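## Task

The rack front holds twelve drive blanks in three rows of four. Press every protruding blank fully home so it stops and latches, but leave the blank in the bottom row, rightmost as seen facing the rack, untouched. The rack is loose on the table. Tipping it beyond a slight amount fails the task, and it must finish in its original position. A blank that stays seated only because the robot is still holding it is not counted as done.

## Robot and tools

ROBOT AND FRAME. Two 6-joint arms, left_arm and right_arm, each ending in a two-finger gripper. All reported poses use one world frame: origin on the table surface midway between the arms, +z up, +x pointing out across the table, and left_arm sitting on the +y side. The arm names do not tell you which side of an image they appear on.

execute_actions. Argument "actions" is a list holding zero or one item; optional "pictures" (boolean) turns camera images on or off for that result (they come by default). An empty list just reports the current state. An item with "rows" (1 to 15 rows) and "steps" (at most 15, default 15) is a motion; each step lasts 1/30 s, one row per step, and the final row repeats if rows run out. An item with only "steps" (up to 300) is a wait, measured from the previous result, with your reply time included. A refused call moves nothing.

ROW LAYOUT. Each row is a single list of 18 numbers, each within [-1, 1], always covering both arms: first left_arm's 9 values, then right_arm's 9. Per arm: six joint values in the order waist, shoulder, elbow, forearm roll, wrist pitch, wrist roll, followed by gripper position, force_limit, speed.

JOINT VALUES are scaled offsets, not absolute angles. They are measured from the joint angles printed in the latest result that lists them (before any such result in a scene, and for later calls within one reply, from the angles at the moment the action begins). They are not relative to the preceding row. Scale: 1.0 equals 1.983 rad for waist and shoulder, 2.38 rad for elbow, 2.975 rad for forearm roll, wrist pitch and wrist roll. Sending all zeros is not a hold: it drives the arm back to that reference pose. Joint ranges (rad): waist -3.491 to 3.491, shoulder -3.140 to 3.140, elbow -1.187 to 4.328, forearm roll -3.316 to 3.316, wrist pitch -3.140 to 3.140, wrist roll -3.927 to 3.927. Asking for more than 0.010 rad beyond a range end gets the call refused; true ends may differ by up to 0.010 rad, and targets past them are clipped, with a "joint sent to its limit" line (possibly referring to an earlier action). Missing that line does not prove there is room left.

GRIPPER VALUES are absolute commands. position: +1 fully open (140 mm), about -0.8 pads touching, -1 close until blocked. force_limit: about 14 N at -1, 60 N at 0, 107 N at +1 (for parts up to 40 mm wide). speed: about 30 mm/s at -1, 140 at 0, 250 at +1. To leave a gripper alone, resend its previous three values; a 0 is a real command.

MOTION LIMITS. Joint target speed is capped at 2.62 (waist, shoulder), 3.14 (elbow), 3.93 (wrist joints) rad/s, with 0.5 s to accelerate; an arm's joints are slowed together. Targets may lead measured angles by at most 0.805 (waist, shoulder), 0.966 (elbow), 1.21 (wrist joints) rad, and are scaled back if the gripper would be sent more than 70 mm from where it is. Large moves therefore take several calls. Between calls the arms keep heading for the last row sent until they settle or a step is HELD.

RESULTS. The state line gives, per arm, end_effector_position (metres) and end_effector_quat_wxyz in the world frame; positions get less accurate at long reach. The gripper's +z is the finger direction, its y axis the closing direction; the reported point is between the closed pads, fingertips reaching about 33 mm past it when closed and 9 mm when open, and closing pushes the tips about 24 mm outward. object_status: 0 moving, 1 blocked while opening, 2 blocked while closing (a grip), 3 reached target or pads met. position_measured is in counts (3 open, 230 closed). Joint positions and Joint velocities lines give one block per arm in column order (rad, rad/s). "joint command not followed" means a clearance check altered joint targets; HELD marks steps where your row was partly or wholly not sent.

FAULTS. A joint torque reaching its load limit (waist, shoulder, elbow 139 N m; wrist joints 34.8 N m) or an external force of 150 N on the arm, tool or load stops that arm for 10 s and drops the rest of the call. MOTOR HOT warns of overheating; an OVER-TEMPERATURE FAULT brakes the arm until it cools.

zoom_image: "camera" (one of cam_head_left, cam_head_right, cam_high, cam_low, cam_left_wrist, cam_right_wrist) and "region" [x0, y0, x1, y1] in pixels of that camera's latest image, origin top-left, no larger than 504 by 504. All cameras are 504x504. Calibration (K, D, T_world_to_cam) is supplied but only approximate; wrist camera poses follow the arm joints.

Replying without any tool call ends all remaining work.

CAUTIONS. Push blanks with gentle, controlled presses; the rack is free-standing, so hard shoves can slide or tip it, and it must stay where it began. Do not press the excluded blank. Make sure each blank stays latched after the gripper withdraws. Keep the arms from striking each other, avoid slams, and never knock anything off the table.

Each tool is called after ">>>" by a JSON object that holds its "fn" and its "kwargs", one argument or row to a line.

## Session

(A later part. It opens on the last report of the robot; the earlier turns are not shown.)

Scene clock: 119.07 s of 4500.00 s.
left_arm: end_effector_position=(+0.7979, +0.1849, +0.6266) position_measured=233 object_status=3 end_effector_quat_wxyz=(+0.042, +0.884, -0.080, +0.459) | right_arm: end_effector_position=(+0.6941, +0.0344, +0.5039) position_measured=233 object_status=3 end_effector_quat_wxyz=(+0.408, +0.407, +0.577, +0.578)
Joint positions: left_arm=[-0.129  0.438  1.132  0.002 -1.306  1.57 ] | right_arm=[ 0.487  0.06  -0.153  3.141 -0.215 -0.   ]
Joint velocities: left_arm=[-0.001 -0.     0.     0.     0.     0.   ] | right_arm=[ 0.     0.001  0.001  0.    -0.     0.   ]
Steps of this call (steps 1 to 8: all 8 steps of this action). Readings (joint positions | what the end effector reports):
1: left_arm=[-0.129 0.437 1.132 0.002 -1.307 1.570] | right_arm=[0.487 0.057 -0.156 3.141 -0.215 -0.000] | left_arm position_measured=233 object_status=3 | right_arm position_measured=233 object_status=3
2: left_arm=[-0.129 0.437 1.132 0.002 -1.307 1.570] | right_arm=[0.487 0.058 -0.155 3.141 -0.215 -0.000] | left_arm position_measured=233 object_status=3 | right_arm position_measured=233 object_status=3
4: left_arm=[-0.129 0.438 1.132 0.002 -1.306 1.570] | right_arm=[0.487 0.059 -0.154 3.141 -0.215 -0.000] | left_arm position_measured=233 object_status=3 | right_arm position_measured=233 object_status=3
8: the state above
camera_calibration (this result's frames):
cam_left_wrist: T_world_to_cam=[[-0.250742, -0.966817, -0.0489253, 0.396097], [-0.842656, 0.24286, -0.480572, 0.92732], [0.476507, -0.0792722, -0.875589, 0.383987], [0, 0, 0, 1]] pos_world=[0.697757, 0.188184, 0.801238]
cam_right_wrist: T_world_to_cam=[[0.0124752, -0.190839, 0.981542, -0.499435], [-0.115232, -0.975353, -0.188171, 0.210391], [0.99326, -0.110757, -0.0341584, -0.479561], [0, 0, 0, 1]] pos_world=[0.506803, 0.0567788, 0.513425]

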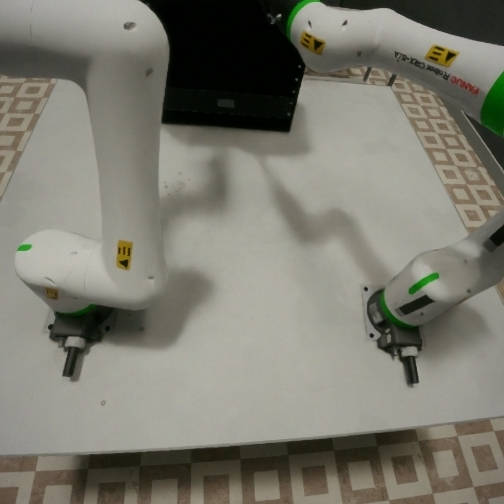

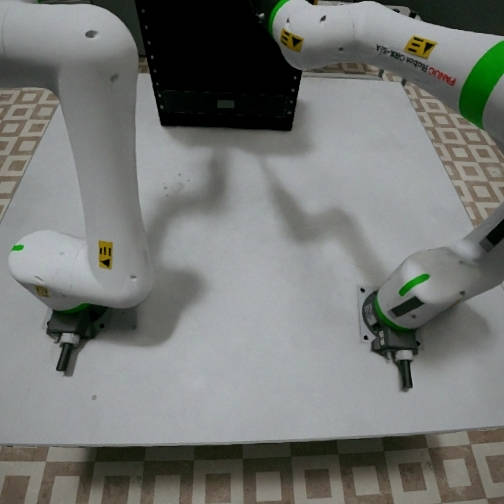

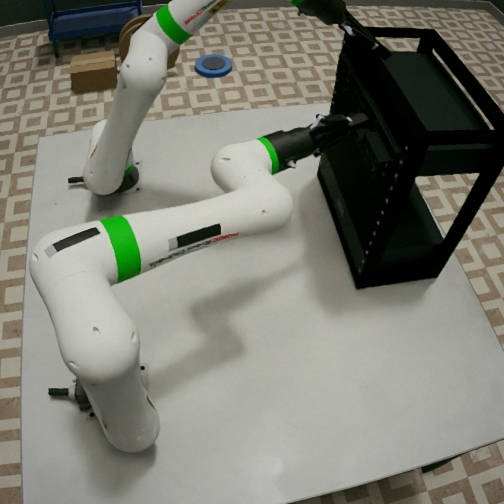

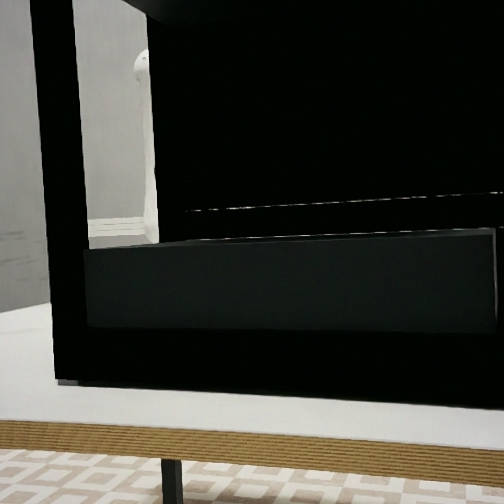

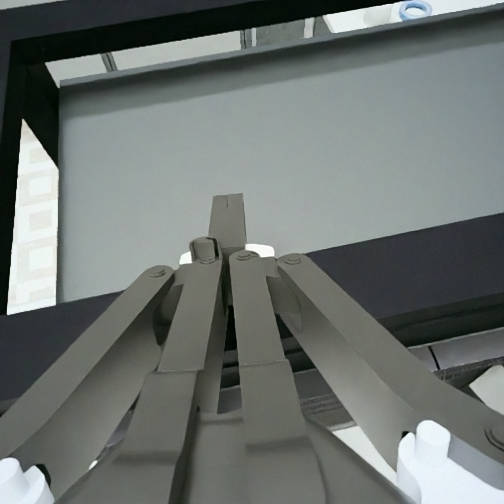

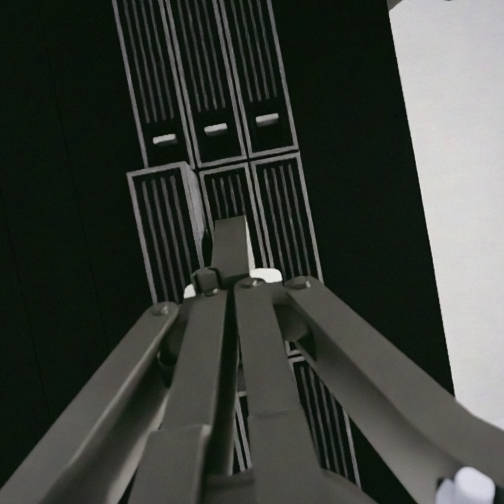

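>>> {"fn": "execute_actions", "kwargs": {
  "actions": [
    {"rows":[[0,0,0,0,0,0,-1,0,0,0,-0.0555,-0.0465,0,0,0,-1,0,0]]}
  ],
  "pictures": false
}}

>>> {"fn": "execute_actions", "kwargs": {
  "actions": [
    {"rows":[[0,0,0,0,0,0,-1,0,0,0,0,-0.0294,0,-0.0235,0,-1,0,0]],"steps":12}
  ],
  "pictures": false
}}

>>> {"fn": "execute_actions", "kwargs": {
  "actions": [
    {"rows":[[0,0,0,0,0,0,-1,0,0,0,0.006,0.005,0,0,0,-1,0,0],[0,0,0,0,0,0,-1,0,0,0,0.012,0.01,0,0,0,-1,0,0],[0,0,0,0,0,0,-1,0,0,0,0.018,0.015,0,0,0,-1,0,0],[0,0,0,0,0,0,-1,0,0,0,0.024,0.02,0,0,0,-1,0,0],[0,0,0,0,0,0,-1,0,0,0,0.03,0.025,0,0,0,-1,0,0],[0,0,0,0,0,0,-1,0,0,0,0.035,0.0292,0,0,0,-1,0,0],[0,0,0,0,0,0,-1,0,0,0,0.04,0.0333,0,0,0,-1,0,0],[0,0,0,0,0,0,-1,0,0,0,0.045,0.0375,0,0,0,-1,0,0],[0,0,0,0,0,0,-1,0,0,0,0.05,0.0417,0,0,0,-1,0,0],[0,0,0,0,0,0,-1,0,0,0,0.055,0.046,0,0,0,-1,0,0]]}
  ]
}}

Scene clock: 129.50 s of 4500.00 s.
left_arm: end_effector_position=(+0.7981, +0.1849, +0.6281) position_measured=233 object_status=3 end_effector_quat_wxyz=(+0.042, +0.883, -0.079, +0.461) | right_arm: end_effector_position=(+0.6515, +0.0192, +0.5037) position_measured=233 object_status=3 end_effector_quat_wxyz=(+0.407, +0.407, +0.578, +0.578)
Joint positions: left_arm=[-0.129  0.437  1.132  0.002 -1.304  1.57 ] | right_arm=[ 0.487 -0.05  -0.264  3.141 -0.215 -0.   ]
Joint velocities: left_arm=[-0.002  0.001  0.    -0.     0.002 -0.   ] | right_arm=[-0.001  0.    -0.     0.     0.    -0.   ]
TORQUE FAULT: the external load on joint 5 (wrist pitch) of the left arm reached its load limit, and that arm stopped for 10 seconds. A torque fault stops only its own arm. That arm's remaining commands of this call were not run. That arm holds where it stopped, with its grip as last carried out, and accepts commands again: back off and push less far. That arm stops again, at the same cost, whenever a joint's load reaches its limit.
The stop of the left arm began at step 13 of this call (marked STOPPED below). From that step on that arm followed nothing that you had sent. 15 of its steps, steps kept back included, did not run and will not run. Nothing is kept back now, and the robot has no last target.
Steps of this call (steps 1 to 270: the robot went on to your last target; steps 271 to 285: all 15 steps of this action; steps 286 to 313: the stop continued). Readings (joint positions | what the end effector reports):
1: left_arm=[-0.129 0.438 1.132 0.002 -1.306 1.570] | right_arm=[0.487 0.060 -0.153 3.141 -0.215 -0.000] | left_arm position_measured=233 object_status=3 | right_arm position_measured=233 object_status=3
2: left_arm=[-0.129 0.438 1.132 0.002 -1.306 1.570] | right_arm=[0.487 0.060 -0.153 3.141 -0.215 -0.000] | left_arm position_measured=233 object_status=3 | right_arm position_measured=233 object_status=3
4: left_arm=[-0.129 0.438 1.132 0.002 -1.306 1.570] | right_arm=[0.487 0.060 -0.153 3.141 -0.215 -0.000] | left_arm position_measured=233 object_status=3 | right_arm position_measured=233 object_status=3
8: left_arm=[-0.129 0.438 1.132 0.002 -1.307 1.570] | right_arm=[0.487 0.060 -0.153 3.141 -0.215 -0.000] | left_arm position_measured=233 object_status=3 | right_arm position_measured=233 object_status=3
13: left_arm=[-0.129 0.437 1.132 0.002 -1.303 1.570] | right_arm=[0.487 0.060 -0.153 3.141 -0.215 -0.000] | left_arm position_measured=233 object_status=3 | right_arm position_measured=233 object_status=3 STOPPED (the left arm)
313: the state above

Scene clock: 129.53 s of 4500.00 s.
left_arm: end_effector_position=(+0.7983, +0.1849, +0.6286) position_measured=233 object_status=3 end_effector_quat_wxyz=(+0.042, +0.883, -0.079, +0.461) | right_arm: end_effector_position=(+0.6515, +0.0192, +0.5037) position_measured=233 object_status=3 end_effector_quat_wxyz=(+0.407, +0.407, +0.578, +0.578)
Joint positions: left_arm=[-0.129  0.437  1.132  0.002 -1.303  1.57 ] | right_arm=[ 0.487 -0.05  -0.264  3.141 -0.215 -0.   ]
Joint velocities: left_arm=[-0.    -0.001  0.001 -0.    -0.001 -0.   ] | right_arm=[ 0.    -0.    -0.    -0.001 -0.001  0.   ]
A stop began in an earlier call of the same reply, so what this call sent did not run. Send another action.
Steps of this call (step 1: nothing new was sent). Readings (joint positions | what the end effector reports):
1: the state above

Scene clock: 129.57 s of 4500.00 s.
left_arm: end_effector_position=(+0.7983, +0.1849, +0.6286) position_measured=233 object_status=3 end_effector_quat_wxyz=(+0.042, +0.883, -0.079, +0.461) | right_arm: end_effector_position=(+0.6515, +0.0192, +0.5037) position_measured=233 object_status=3 end_effector_quat_wxyz=(+0.407, +0.407, +0.578, +0.578)
Joint positions: left_arm=[-0.129  0.437  1.132  0.002 -1.303  1.57 ] | right_arm=[ 0.487 -0.05  -0.264  3.141 -0.215 -0.   ]
Joint velocities: left_arm=[ 0.001 -0.     0.    -0.     0.001  0.   ] | right_arm=[-0.    -0.    -0.    -0.     0.001  0.   ]
A stop began in an earlier call of the same reply, so what this call sent did not run. Send another action.
Steps of this call (step 1: nothing new was sent). Readings (joint positions | what the end effector reports):
1: the state above
camera_calibration (this result's frames):
cam_left_wrist: T_world_to_cam=[[-0.250461, -0.966876, -0.0491899, 0.396232], [-0.840423, 0.242364, -0.484714, 0.929477], [0.480581, -0.0800618, -0.873288, 0.380988], [0, 0, 0, 1]] pos_world=[0.6973, 0.188337, 0.802734]
cam_right_wrist: T_world_to_cam=[[0.0130044, -0.19065, 0.981572, -0.50193], [-0.115333, -0.975389, -0.187921, 0.190587], [0.993242, -0.110764, -0.0346726, -0.43873], [0, 0, 0, 1]] pos_world=[0.464273, 0.0416085, 0.513284]

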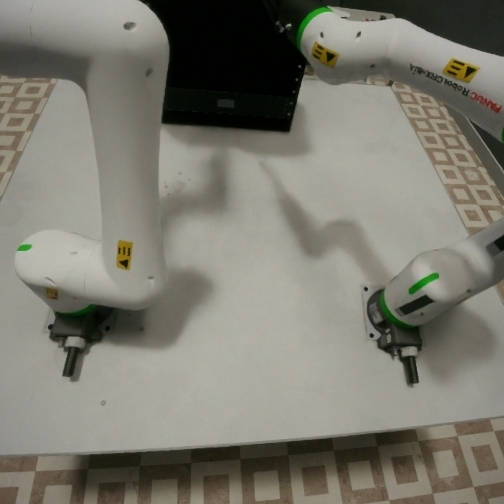

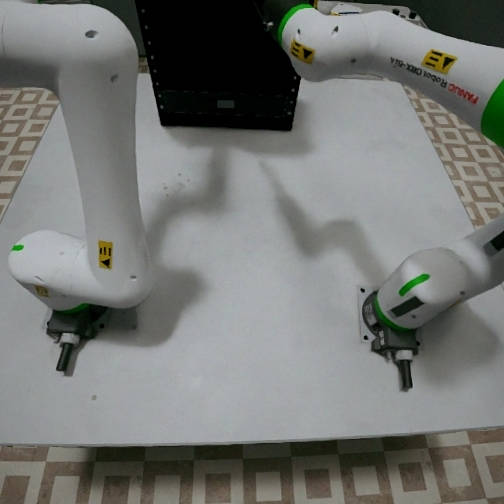

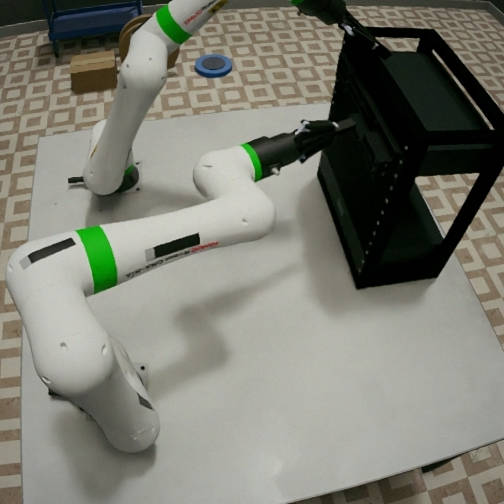

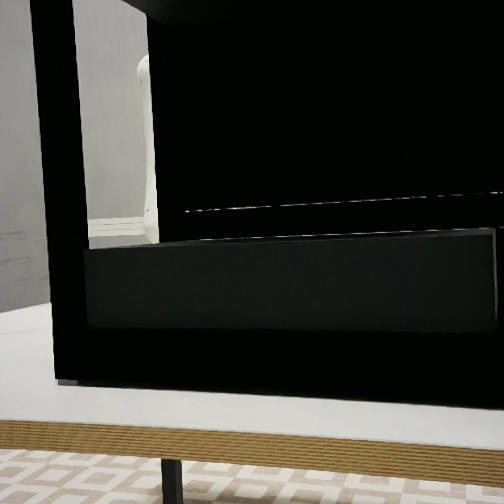

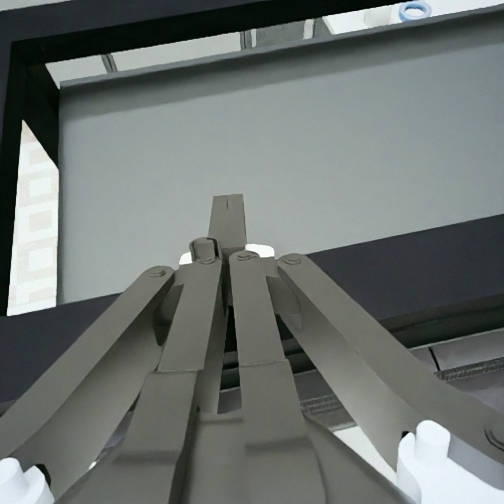

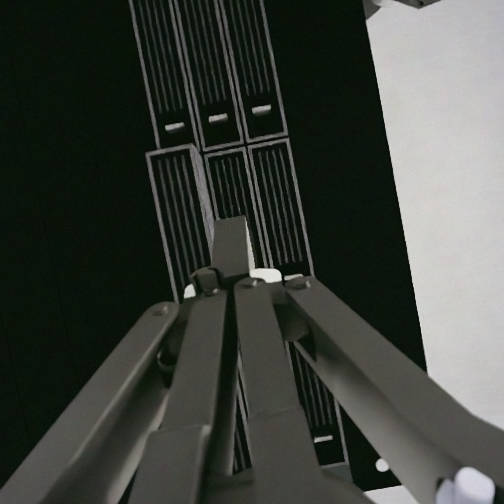

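>>> {"fn": "execute_actions", "kwargs": {
  "actions": [
    {"rows":[[0,0,0,0,0,0,-1,0,0,0,0,-0.0294,0,-0.0235,0,-1,0,0]],"steps":12}
  ],
  "pictures": false
}}

>>> {"fn": "execute_actions", "kwargs": {
  "actions": [
    {"rows":[[0,0,0,0,0,0,-1,0,0,0,0.006,0.005,0,0,0,-1,0,0],[0,0,0,0,0,0,-1,0,0,0,0.012,0.01,0,0,0,-1,0,0],[0,0,0,0,0,0,-1,0,0,0,0.018,0.015,0,0,0,-1,0,0],[0,0,0,0,0,0,-1,0,0,0,0.024,0.02,0,0,0,-1,0,0],[0,0,0,0,0,0,-1,0,0,0,0.03,0.025,0,0,0,-1,0,0],[0,0,0,0,0,0,-1,0,0,0,0.035,0.0292,0,0,0,-1,0,0],[0,0,0,0,0,0,-1,0,0,0,0.04,0.0333,0,0,0,-1,0,0],[0,0,0,0,0,0,-1,0,0,0,0.045,0.0375,0,0,0,-1,0,0],[0,0,0,0,0,0,-1,0,0,0,0.05,0.0417,0,0,0,-1,0,0],[0,0,0,0,0,0,-1,0,0,0,0.055,0.046,0,0,0,-1,0,0],[0,0,0,0,0,0,-1,0,0,0,0.058,0.0485,0,0,0,-1,0,0]]}
  ],
  "pictures": false
}}

>>> {"fn": "execute_actions", "kwargs": {
  "actions": [
    {"rows":[[0,0,0,0,0,0,-1,0,0,0,0.0045,0.0039,0,0,0,-1,0,0]],"steps":9}
  ]
}}

>>> {"fn": "zoom_image", "kwargs": {
  "camera": "cam_right_wrist",
  "region": [170,110,310,250]
}}

Scene clock: 142.07 s of 4500.00 s.
left_arm: end_effector_position=(+0.7983, +0.1848, +0.6285) position_measured=233 object_status=3 end_effector_quat_wxyz=(+0.042, +0.883, -0.079, +0.461) | right_arm: end_effector_position=(+0.6446, +0.0167, +0.4746) position_measured=233 object_status=3 end_effector_quat_wxyz=(+0.408, +0.407, +0.577, +0.578)
Joint positions: left_arm=[-0.129  0.437  1.132  0.002 -1.303  1.57 ] | right_arm=[ 0.487 -0.05  -0.334  3.141 -0.285 -0.   ]
Joint velocities: left_arm=[ 0.001 -0.     0.001 -0.     0.    -0.   ] | right_arm=[-0.     0.    -0.    -0.001 -0.     0.   ]
Steps of this call (steps 1 to 90: nothing new was sent; then 9.10 s passed at rest; steps 91 to 102: all 12 steps of this action). Readings (joint positions | what the end effector reports):
91: left_arm=[-0.129 0.437 1.132 0.002 -1.304 1.570] | right_arm=[0.487 -0.050 -0.264 3.141 -0.215 -0.000] | left_arm position_measured=233 object_status=3 | right_arm position_measured=233 object_status=3
92: left_arm=[-0.129 0.437 1.132 0.002 -1.304 1.570] | right_arm=[0.487 -0.050 -0.267 3.141 -0.217 -0.000] | left_arm position_measured=233 object_status=3 | right_arm position_measured=233 object_status=3
94: left_arm=[-0.129 0.437 1.132 0.002 -1.304 1.570] | right_arm=[0.487 -0.050 -0.292 3.141 -0.242 -0.000] | left_arm position_measured=233 object_status=3 | right_arm position_measured=233 object_status=3
98: left_arm=[-0.129 0.437 1.132 0.002 -1.303 1.570] | right_arm=[0.487 -0.050 -0.334 3.141 -0.284 -0.000] | left_arm position_measured=233 object_status=3 | right_arm position_measured=233 object_status=3
102: the state above

Scene clock: 142.57 s of 4500.00 s.
left_arm: end_effector_position=(+0.7983, +0.1848, +0.6285) position_measured=233 object_status=3 end_effector_quat_wxyz=(+0.042, +0.883, -0.079, +0.461) | right_arm: end_effector_position=(+0.6888, +0.0325, +0.4746) position_measured=233 object_status=3 end_effector_quat_wxyz=(+0.408, +0.407, +0.577, +0.578)
Joint positions: left_arm=[-0.129  0.437  1.132  0.002 -1.303  1.57 ] | right_arm=[ 0.487  0.064 -0.219  3.141 -0.285 -0.   ]
Joint velocities: left_arm=[ 0.001  0.    -0.     0.    -0.002  0.   ] | right_arm=[-0.     0.012  0.013 -0.     0.001  0.   ]
Steps of this call (steps 1 to 15: all 15 steps of this action). Readings (joint positions | what the end effector reports):
1: left_arm=[-0.129 0.437 1.132 0.002 -1.303 1.570] | right_arm=[0.487 -0.050 -0.334 3.141 -0.285 -0.000] | left_arm position_measured=233 object_status=3 | right_arm position_measured=233 object_status=3
2: left_arm=[-0.129 0.437 1.132 0.002 -1.303 1.570] | right_arm=[0.487 -0.048 -0.333 3.141 -0.285 -0.000] | left_arm position_measured=233 object_status=3 | right_arm position_measured=233 object_status=3
4: left_arm=[-0.129 0.437 1.132 0.002 -1.303 1.570] | right_arm=[0.487 -0.032 -0.317 3.141 -0.285 -0.000] | left_arm position_measured=233 object_status=3 | right_arm position_measured=233 object_status=3
8: left_arm=[-0.129 0.437 1.132 0.002 -1.303 1.570] | right_arm=[0.487 0.010 -0.273 3.141 -0.285 -0.000] | left_arm position_measured=233 object_status=3 | right_arm position_measured=233 object_status=3
15: the state above

Scene clock: 142.87 s of 4500.00 s.
left_arm: end_effector_position=(+0.7983, +0.1848, +0.6285) position_measured=233 object_status=3 end_effector_quat_wxyz=(+0.042, +0.883, -0.079, +0.461) | right_arm: end_effector_position=(+0.6923, +0.0337, +0.4746) position_measured=233 object_status=3 end_effector_quat_wxyz=(+0.408, +0.407, +0.577, +0.579)
Joint positions: left_arm=[-0.129  0.437  1.132  0.002 -1.303  1.57 ] | right_arm=[ 0.487  0.073 -0.21   3.141 -0.285 -0.   ]
Joint velocities: left_arm=[ 0.    -0.     0.    -0.002  0.001 -0.   ] | right_arm=[ 0.     0.001  0.001 -0.002 -0.     0.   ]
Steps of this call (steps 1 to 9: all 9 steps of this action). Readings (joint positions | what the end effector reports):
1: left_arm=[-0.129 0.437 1.132 0.002 -1.303 1.570] | right_arm=[0.487 0.065 -0.219 3.141 -0.285 -0.000] | left_arm position_measured=233 object_status=3 | right_arm position_measured=233 object_status=3
2: left_arm=[-0.129 0.437 1.132 0.002 -1.303 1.570] | right_arm=[0.487 0.067 -0.216 3.141 -0.285 -0.000] | left_arm position_measured=233 object_status=3 | right_arm position_measured=233 object_status=3
4: left_arm=[-0.129 0.437 1.132 0.002 -1.303 1.570] | right_arm=[0.487 0.072 -0.210 3.141 -0.285 -0.000] | left_arm position_measured=233 object_status=3 | right_arm position_measured=233 object_status=3
8: left_arm=[-0.129 0.437 1.132 0.002 -1.303 1.570] | right_arm=[0.487 0.073 -0.210 3.141 -0.285 -0.000] | left_arm position_measured=233 object_status=3 | right_arm position_measured=233 object_status=3
9: the state above
camera_calibration (this result's frames):
cam_left_wrist: T_world_to_cam=[[-0.250465, -0.966875, -0.0491834, 0.396231], [-0.840465, 0.242372, -0.484638, 0.929476], [0.480505, -0.080048, -0.873331, 0.380944], [0, 0, 0, 1]] pos_world=[0.697389, 0.188321, 0.802637]
cam_right_wrist: T_world_to_cam=[[0.0122064, -0.190923, 0.981529, -0.470576], [-0.115194, -0.975335, -0.188285, 0.204084], [0.993268, -0.110768, -0.0338985, -0.478984], [0, 0, 0, 1]] pos_world=[0.505012, 0.0561509, 0.484073]

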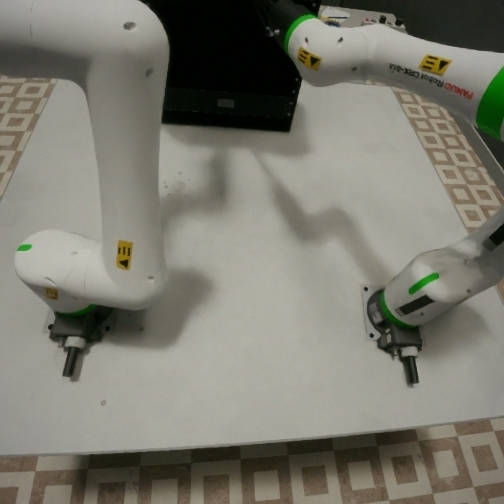

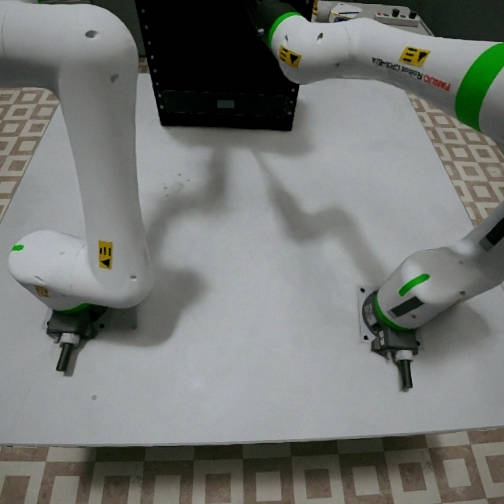

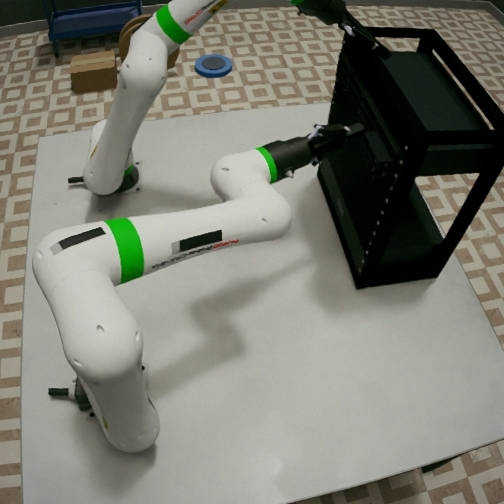

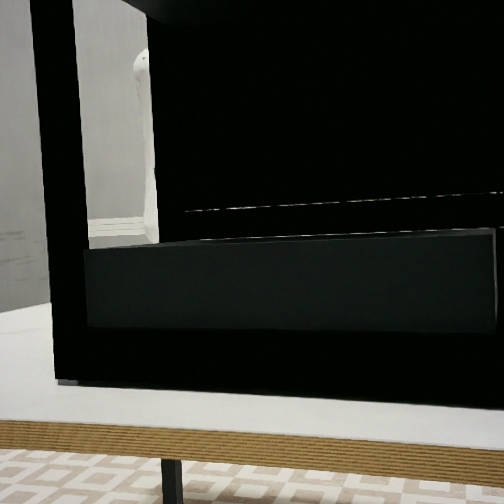

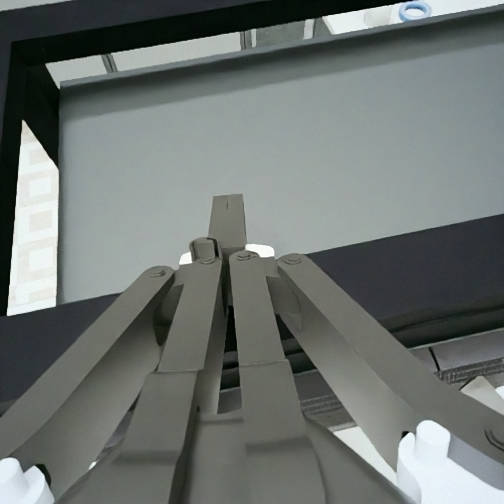

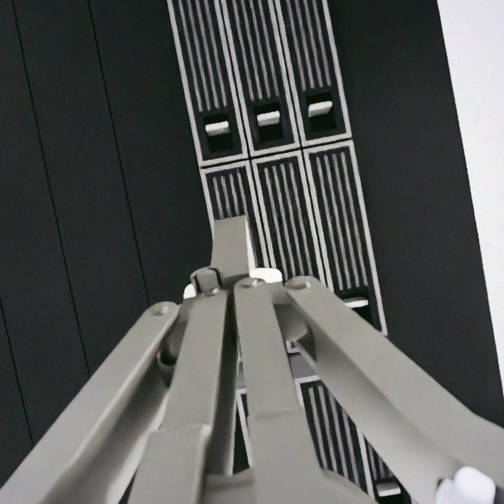

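Region (170, 110, 310, 250) of cam_right_wrist's 504x504 image, scaled by 3.600, with more detail than that image has.

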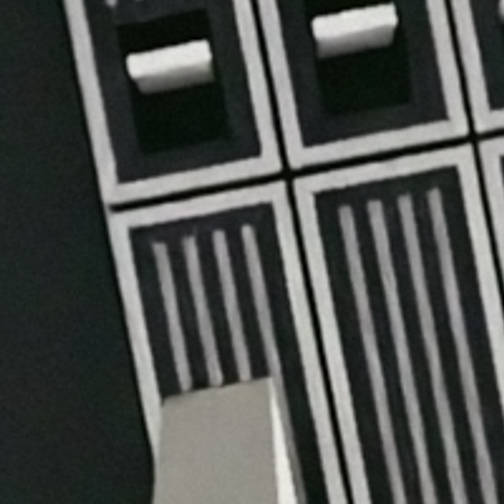

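>>> {"fn": "execute_actions", "kwargs": {
  "actions": [
    {"rows":[[0,0,0,0,0,0,-1,0,0,0,0.0016,0.0014,0,0,0,-1,0,0]],"steps":8}
  ],
  "pictures": false
}}

>>> {"fn": "execute_actions", "kwargs": {
  "actions": [
    {"rows":[[0,0,0,0,0,0,-1,0,0,0,-0.134,-0.0745,0,0.03,0,-1,0,0]]}
  ],
  "pictures": false
}}

>>> {"fn": "execute_actions", "kwargs": {
  "actions": [
    {"rows":[[0,0,0,0,0,0,-1,0,0,-0.063,0,0,0,0,0,-1,0,0]]}
  ]
}}

Scene clock: 149.37 s of 4500.00 s.
left_arm: end_effector_position=(+0.7984, +0.1849, +0.6285) position_measured=233 object_status=3 end_effector_quat_wxyz=(+0.042, +0.883, -0.079, +0.461) | right_arm: end_effector_position=(+0.6935, +0.0342, +0.4746) position_measured=233 object_status=3 end_effector_quat_wxyz=(+0.408, +0.407, +0.577, +0.579)
Joint positions: left_arm=[-0.129  0.437  1.132  0.002 -1.303  1.57 ] | right_arm=[ 0.487  0.076 -0.206  3.141 -0.285 -0.   ]
Joint velocities: left_arm=[ 0.001 -0.001 -0.    -0.001  0.     0.   ] | right_arm=[ 0.     0.001  0.001 -0.     0.    -0.   ]
Steps of this call (steps 1 to 15: the robot went on to your last target; steps 16 to 90: nothing new was sent; then 3.23 s passed at rest; steps 91 to 98: all 8 steps of this action). Readings (joint positions | what the end effector reports):
91: left_arm=[-0.129 0.437 1.132 0.002 -1.303 1.570] | right_arm=[0.487 0.073 -0.210 3.141 -0.285 -0.000] | left_arm position_measured=233 object_status=3 | right_arm position_measured=233 object_status=3
92: left_arm=[-0.129 0.437 1.132 0.002 -1.303 1.570] | right_arm=[0.487 0.074 -0.209 3.141 -0.285 -0.000] | left_arm position_measured=233 object_status=3 | right_arm position_measured=233 object_status=3
94: left_arm=[-0.129 0.437 1.132 0.002 -1.303 1.570] | right_arm=[0.487 0.076 -0.207 3.141 -0.285 -0.000] | left_arm position_measured=233 object_status=3 | right_arm position_measured=233 object_status=3
98: the state above

Scene clock: 149.87 s of 4500.00 s.
left_arm: end_effector_position=(+0.7984, +0.1849, +0.6285) position_measured=233 object_status=3 end_effector_quat_wxyz=(+0.042, +0.883, -0.079, +0.461) | right_arm: end_effector_position=(+0.6001, +0.0009, +0.5050) position_measured=233 object_status=3 end_effector_quat_wxyz=(+0.408, +0.407, +0.577, +0.578)
Joint positions: left_arm=[-0.129  0.437  1.132  0.002 -1.303  1.57 ] | right_arm=[ 0.487 -0.189 -0.383  3.141 -0.196 -0.   ]
Joint velocities: left_arm=[ 0.001  0.001  0.001  0.     0.002 -0.   ] | right_arm=[-0.    -0.046 -0.03   0.     0.016 -0.   ]
Steps of this call (steps 1 to 15: all 15 steps of this action). Readings (joint positions | what the end effector reports):
1: left_arm=[-0.129 0.437 1.132 0.002 -1.303 1.570] | right_arm=[0.487 0.076 -0.206 3.141 -0.285 -0.000] | left_arm position_measured=233 object_status=3 | right_arm position_measured=233 object_status=3
2: left_arm=[-0.129 0.437 1.132 0.002 -1.303 1.570] | right_arm=[0.487 0.075 -0.207 3.141 -0.284 -0.000] | left_arm position_measured=233 object_status=3 | right_arm position_measured=233 object_status=3
4: left_arm=[-0.129 0.437 1.132 0.002 -1.303 1.570] | right_arm=[0.487 0.056 -0.219 3.141 -0.277 -0.000] | left_arm position_measured=233 object_status=3 | right_arm position_measured=233 object_status=3
8: left_arm=[-0.129 0.437 1.132 0.002 -1.303 1.570] | right_arm=[0.487 -0.051 -0.291 3.141 -0.241 -0.000] | left_arm position_measured=233 object_status=3 | right_arm position_measured=233 object_status=3
15: the state above

Scene clock: 150.37 s of 4500.00 s.
left_arm: end_effector_position=(+0.7984, +0.1849, +0.6285) position_measured=233 object_status=3 end_effector_quat_wxyz=(+0.042, +0.883, -0.079, +0.461) | right_arm: end_effector_position=(+0.6399, -0.0788, +0.5049) position_measured=233 object_status=3 end_effector_quat_wxyz=(+0.443, +0.443, +0.551, +0.552)
Joint positions: left_arm=[-0.129  0.437  1.132  0.002 -1.303  1.57 ] | right_arm=[ 0.362 -0.189 -0.383  3.141 -0.196 -0.   ]
Joint velocities: left_arm=[-0.    -0.     0.    -0.001  0.002  0.   ] | right_arm=[-0.    -0.     0.002  0.    -0.001  0.   ]
Steps of this call (steps 1 to 15: all 15 steps of this action). Readings (joint positions | what the end effector reports):
1: left_arm=[-0.129 0.437 1.132 0.002 -1.303 1.570] | right_arm=[0.487 -0.189 -0.384 3.141 -0.195 -0.000] | left_arm position_measured=233 object_status=3 | right_arm position_measured=233 object_status=3
2: left_arm=[-0.129 0.437 1.132 0.002 -1.303 1.570] | right_arm=[0.486 -0.189 -0.384 3.141 -0.195 -0.000] | left_arm position_measured=233 object_status=3 | right_arm position_measured=233 object_status=3
4: left_arm=[-0.129 0.437 1.132 0.002 -1.303 1.570] | right_arm=[0.466 -0.189 -0.384 3.141 -0.195 -0.000] | left_arm position_measured=233 object_status=3 | right_arm position_measured=233 object_status=3
8: left_arm=[-0.129 0.437 1.132 0.002 -1.303 1.570] | right_arm=[0.386 -0.189 -0.384 3.141 -0.195 -0.000] | left_arm position_measured=233 object_status=3 | right_arm position_measured=233 object_status=3
15: the state above
camera_calibration (this result's frames):
cam_left_wrist: T_world_to_cam=[[-0.250443, -0.966882, -0.0491765, 0.39623], [-0.840439, 0.242344, -0.484699, 0.929516], [0.480564, -0.0800594, -0.873298, 0.380901], [0, 0, 0, 1]] pos_world=[0.697387, 0.18834, 0.802661]
cam_right_wrist: T_world_to_cam=[[-0.0107971, -0.190778, 0.981574, -0.506452], [-0.235914, -0.953434, -0.187904, 0.172779], [0.971714, -0.233596, -0.0347129, -0.433869], [0, 0, 0, 1]] pos_world=[0.456889, -0.0332363, 0.514525]

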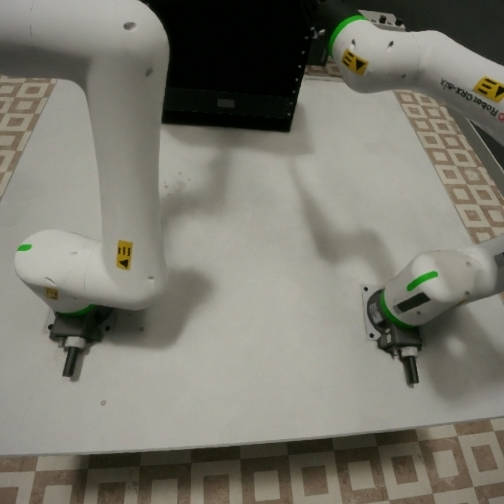

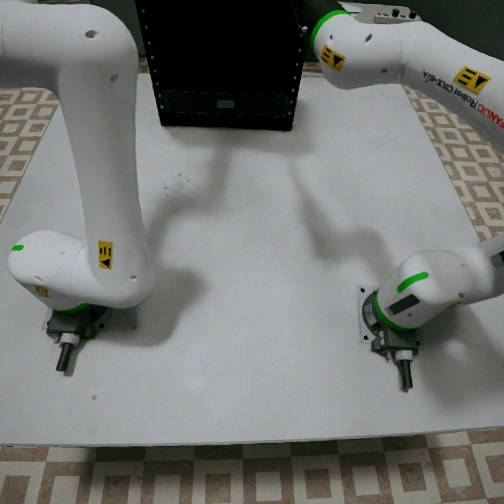

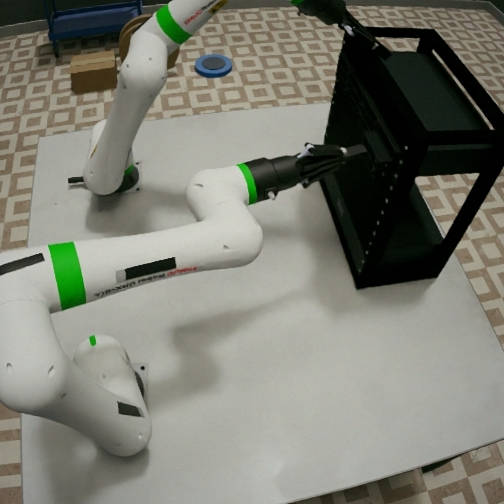

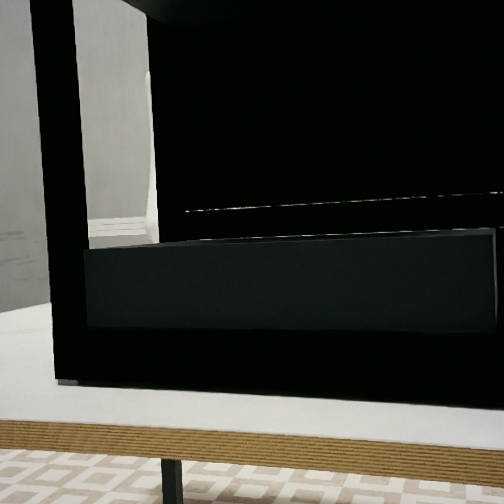

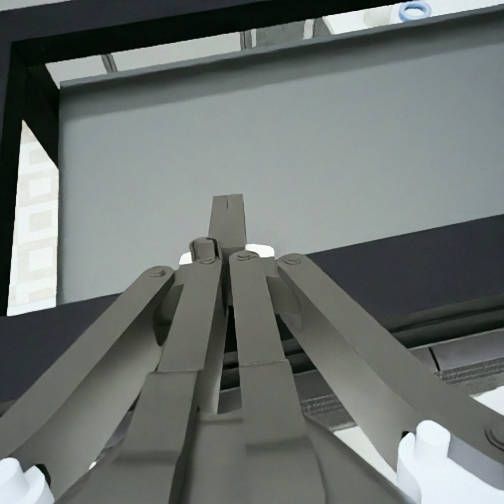

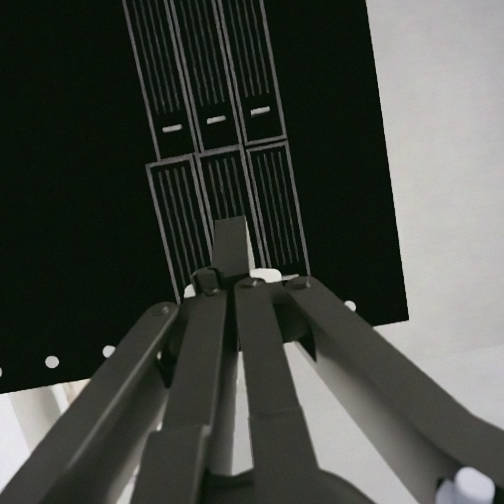

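>>> {"fn": "execute_actions", "kwargs": {
  "actions": [
    {"rows":[[0,0,0,0,0,0,-1,0,0,0.005,0.006,0.0043,0,-0.0006,0,-1,0,0],[0,0,0,0,0,0,-1,0,0,0.005,0.012,0.0086,0,-0.0012,0,-1,0,0],[0,0,0,0,0,0,-1,0,0,0.005,0.018,0.013,0,-0.0018,0,-1,0,0],[0,0,0,0,0,0,-1,0,0,0.005,0.024,0.0173,0,-0.0024,0,-1,0,0],[0,0,0,0,0,0,-1,0,0,0.005,0.03,0.0216,0,-0.003,0,-1,0,0],[0,0,0,0,0,0,-1,0,0,0.005,0.036,0.026,0,-0.0033,0,-1,0,0],[0,0,0,0,0,0,-1,0,0,0.005,0.042,0.0302,0,-0.0036,0,-1,0,0],[0,0,0,0,0,0,-1,0,0,0.005,0.048,0.0345,0,-0.004,0,-1,0,0]]}
  ]
}}

>>> {"fn": "zoom_image", "kwargs": {
  "camera": "cam_high",
  "region": [340,100,410,170]
}}

Scene clock: 157.00 s of 4500.00 s.
left_arm: end_effector_position=(+0.7984, +0.1849, +0.6285) position_measured=233 object_status=3 end_effector_quat_wxyz=(+0.042, +0.883, -0.079, +0.461) | right_arm: end_effector_position=(+0.6736, -0.0639, +0.5044) position_measured=233 object_status=3 end_effector_quat_wxyz=(+0.440, +0.440, +0.553, +0.554)
Joint positions: left_arm=[-0.129  0.437  1.132  0.002 -1.303  1.57 ] | right_arm=[ 0.372 -0.094 -0.301  3.141 -0.208 -0.   ]
Joint velocities: left_arm=[-0.001 -0.001 -0.001  0.     0.    -0.   ] | right_arm=[ 0.001  0.002  0.001  0.    -0.     0.   ]
Steps of this call (steps 1 to 15: the robot went on to your last target; steps 16 to 90: nothing new was sent; then 3.13 s passed at rest; steps 91 to 105: all 15 steps of this action). Readings (joint positions | what the end effector reports):
91: left_arm=[-0.129 0.437 1.132 0.002 -1.303 1.570] | right_arm=[0.362 -0.189 -0.383 3.141 -0.196 -0.000] | left_arm position_measured=233 object_status=3 | right_arm position_measured=233 object_status=3
92: left_arm=[-0.129 0.437 1.132 0.002 -1.303 1.570] | right_arm=[0.364 -0.186 -0.381 3.141 -0.196 -0.000] | left_arm position_measured=233 object_status=3 | right_arm position_measured=233 object_status=3
94: left_arm=[-0.129 0.437 1.132 0.002 -1.303 1.570] | right_arm=[0.370 -0.171 -0.368 3.141 -0.198 -0.000] | left_arm position_measured=233 object_status=3 | right_arm position_measured=233 object_status=3
98: left_arm=[-0.129 0.437 1.132 0.002 -1.303 1.570] | right_arm=[0.372 -0.127 -0.330 3.141 -0.204 -0.000] | left_arm position_measured=233 object_status=3 | right_arm position_measured=233 object_status=3
105: the state above
camera_calibration (this result's frames):
cam_left_wrist: T_world_to_cam=[[-0.250444, -0.966881, -0.049175, 0.39623], [-0.840449, 0.242346, -0.48468, 0.929512], [0.480545, -0.080056, -0.873308, 0.380902], [0, 0, 0, 1]] pos_world=[0.6974, 0.188338, 0.802645]
cam_right_wrist: T_world_to_cam=[[-0.0077822, -0.190614, 0.981634, -0.504854], [-0.226671, -0.955775, -0.18739, 0.188259], [0.97394, -0.223966, -0.0357686, -0.463474], [0, 0, 0, 1]] pos_world=[0.49014, -0.0201011, 0.514282]

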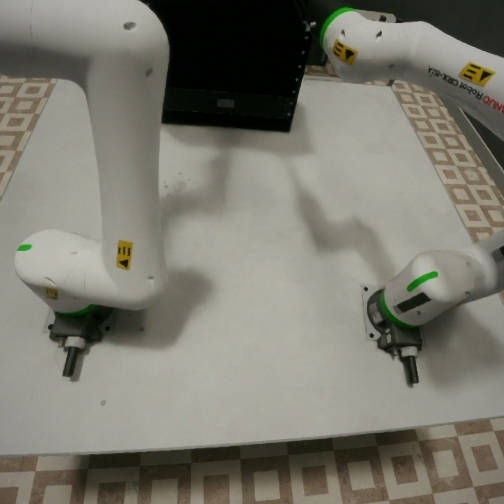

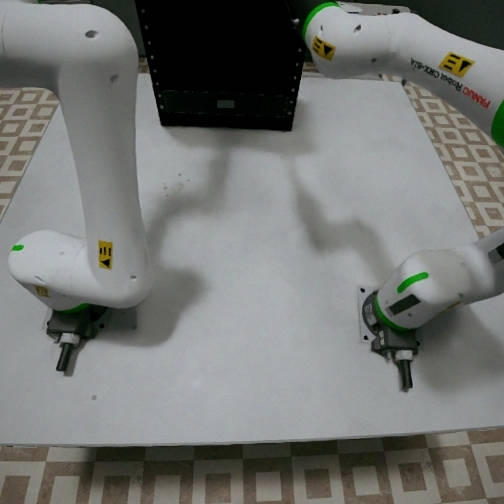

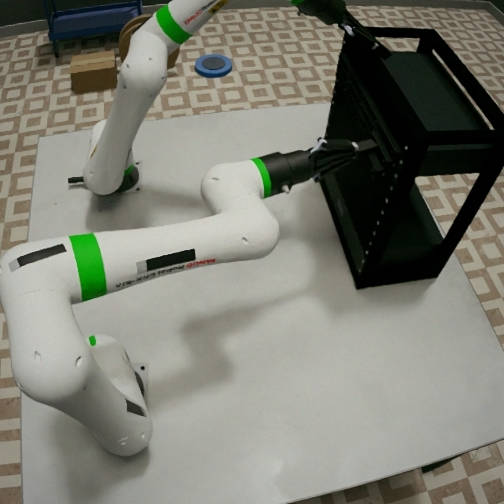

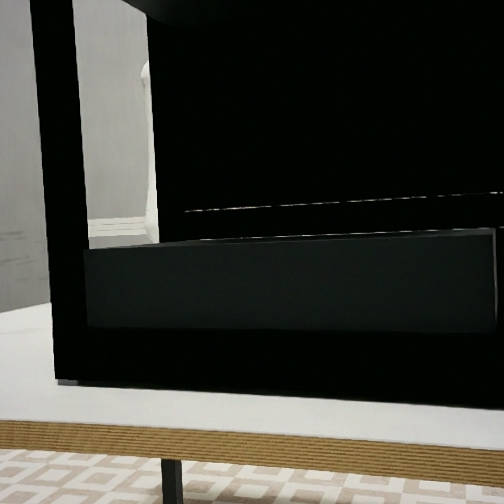

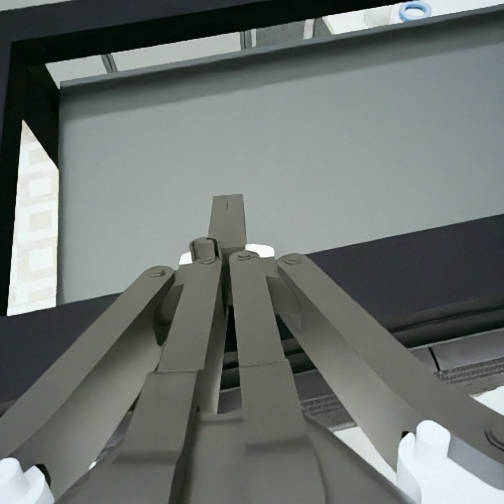

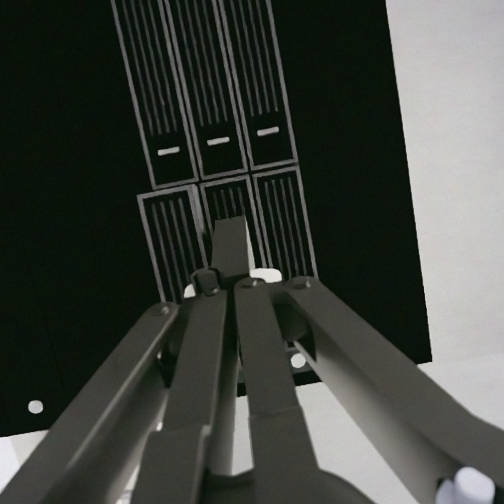

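Region (340, 100, 410, 170) of cam_high's 504x504 image, scaled by 7.200, with more detail than that image has.

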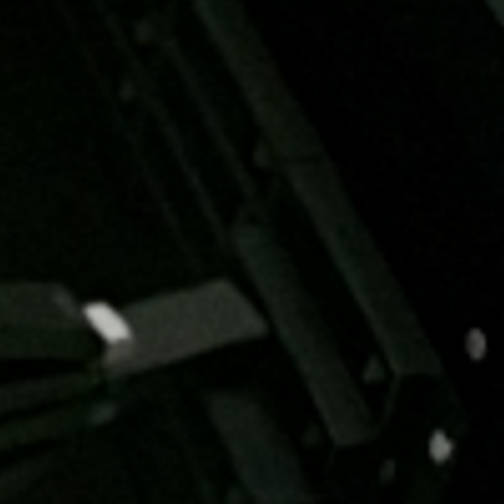

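>>> {"fn": "execute_actions", "kwargs": {
  "actions": [
    {"rows":[[0,0,0,0,0,0,-1,0,0,0,0.0125,0.0097,0,-0.0006,0,-1,0,0]],"steps":10}
  ]
}}

>>> {"fn": "zoom_image", "kwargs": {
  "camera": "cam_high",
  "region": [340,100,410,170]
}}

>>> {"fn": "zoom_image", "kwargs": {
  "camera": "cam_right_wrist",
  "region": [170,110,310,250]
}}

Scene clock: 162.23 s of 4500.00 s.
left_arm: end_effector_position=(+0.7984, +0.1849, +0.6285) position_measured=233 object_status=3 end_effector_quat_wxyz=(+0.042, +0.883, -0.079, +0.461) | right_arm: end_effector_position=(+0.6833, -0.0616, +0.5046) position_measured=233 object_status=3 end_effector_quat_wxyz=(+0.440, +0.440, +0.553, +0.554)
Joint positions: left_arm=[-0.129  0.437  1.132  0.002 -1.303  1.57 ] | right_arm=[ 0.372 -0.069 -0.278  3.141 -0.209 -0.   ]
Joint velocities: left_arm=[-0.001  0.    -0.    -0.     0.001 -0.   ] | right_arm=[-0.     0.001  0.001 -0.    -0.001 -0.   ]
Steps of this call (steps 1 to 15: the robot went on to your last target; steps 16 to 90: nothing new was sent; then 1.90 s passed at rest; steps 91 to 100: all 10 steps of this action). Readings (joint positions | what the end effector reports):
91: left_arm=[-0.129 0.437 1.132 0.002 -1.303 1.570] | right_arm=[0.372 -0.093 -0.301 3.141 -0.208 -0.000] | left_arm position_measured=233 object_status=3 | right_arm position_measured=233 object_status=3
92: left_arm=[-0.129 0.437 1.132 0.002 -1.303 1.570] | right_arm=[0.372 -0.091 -0.299 3.141 -0.208 -0.000] | left_arm position_measured=233 object_status=3 | right_arm position_measured=233 object_status=3
94: left_arm=[-0.129 0.437 1.132 0.002 -1.303 1.570] | right_arm=[0.372 -0.075 -0.284 3.141 -0.209 -0.000] | left_arm position_measured=233 object_status=3 | right_arm position_measured=233 object_status=3
98: left_arm=[-0.129 0.437 1.132 0.002 -1.303 1.570] | right_arm=[0.372 -0.069 -0.278 3.141 -0.209 -0.000] | left_arm position_measured=233 object_status=3 | right_arm position_measured=233 object_status=3
100: the state above
camera_calibration (this result's frames):
cam_left_wrist: T_world_to_cam=[[-0.250443, -0.966882, -0.0491766, 0.39623], [-0.840439, 0.242344, -0.484698, 0.929516], [0.480564, -0.0800594, -0.873298, 0.380901], [0, 0, 0, 1]] pos_world=[0.697387, 0.18834, 0.80266]
cam_right_wrist: T_world_to_cam=[[-0.0077998, -0.190618, 0.981633, -0.50444], [-0.226662, -0.955775, -0.187398, 0.192628], [0.973942, -0.22396, -0.0357509, -0.472422], [0, 0, 0, 1]] pos_world=[0.499839, -0.0178501, 0.514383]

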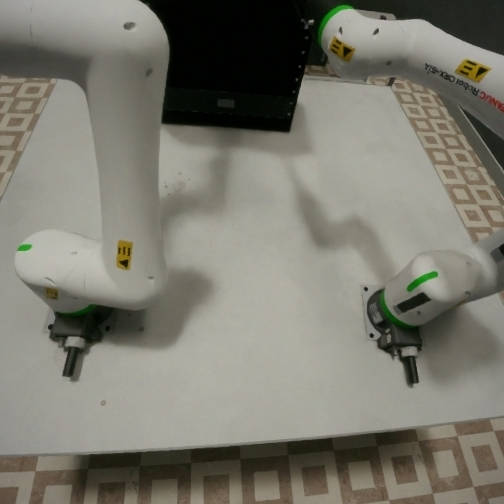

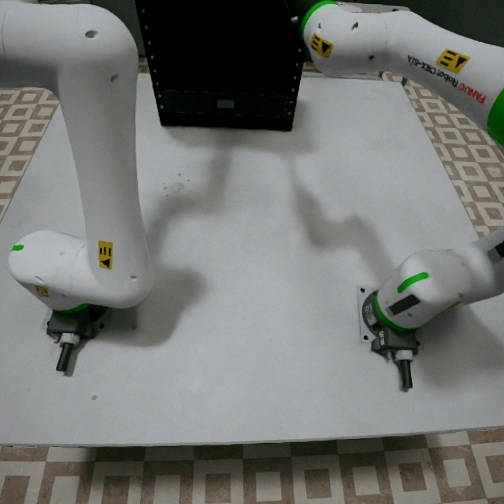

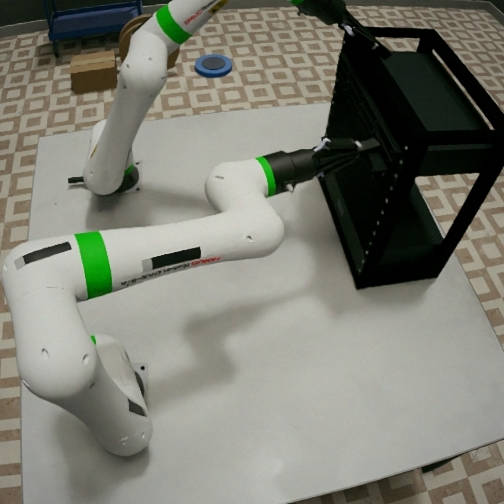

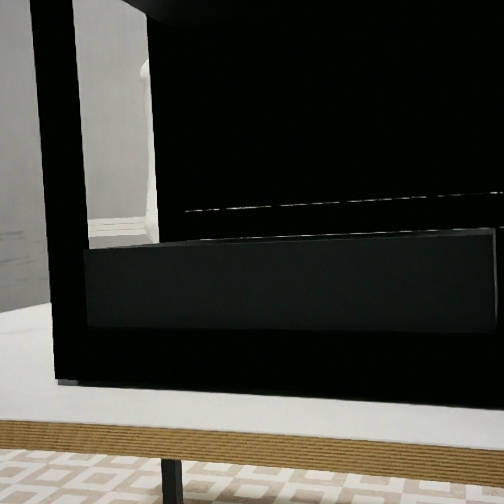

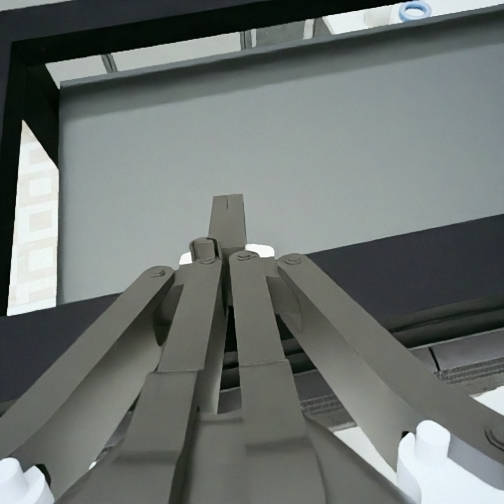

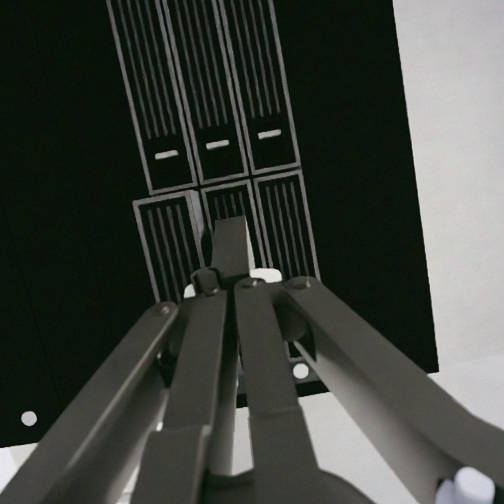

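Region (340, 100, 410, 170) of cam_high's 504x504 image, scaled by 7.200, with more detail than that image has.

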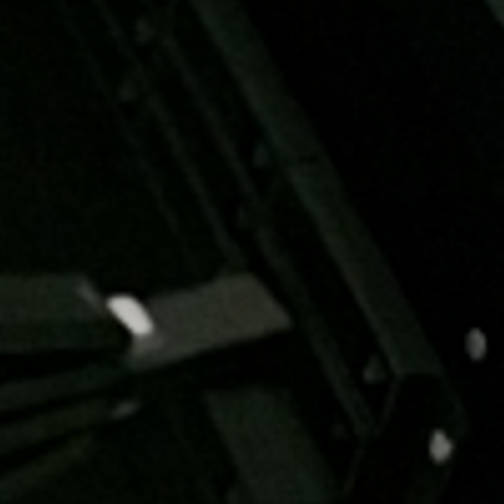

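Region (170, 110, 310, 250) of cam_right_wrist's 504x504 image, scaled by 3.600, with more detail than that image has.

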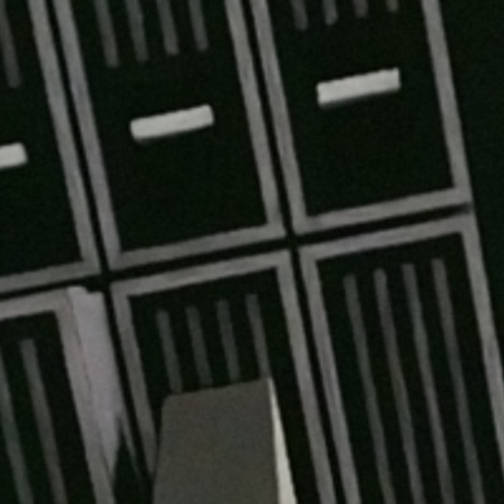

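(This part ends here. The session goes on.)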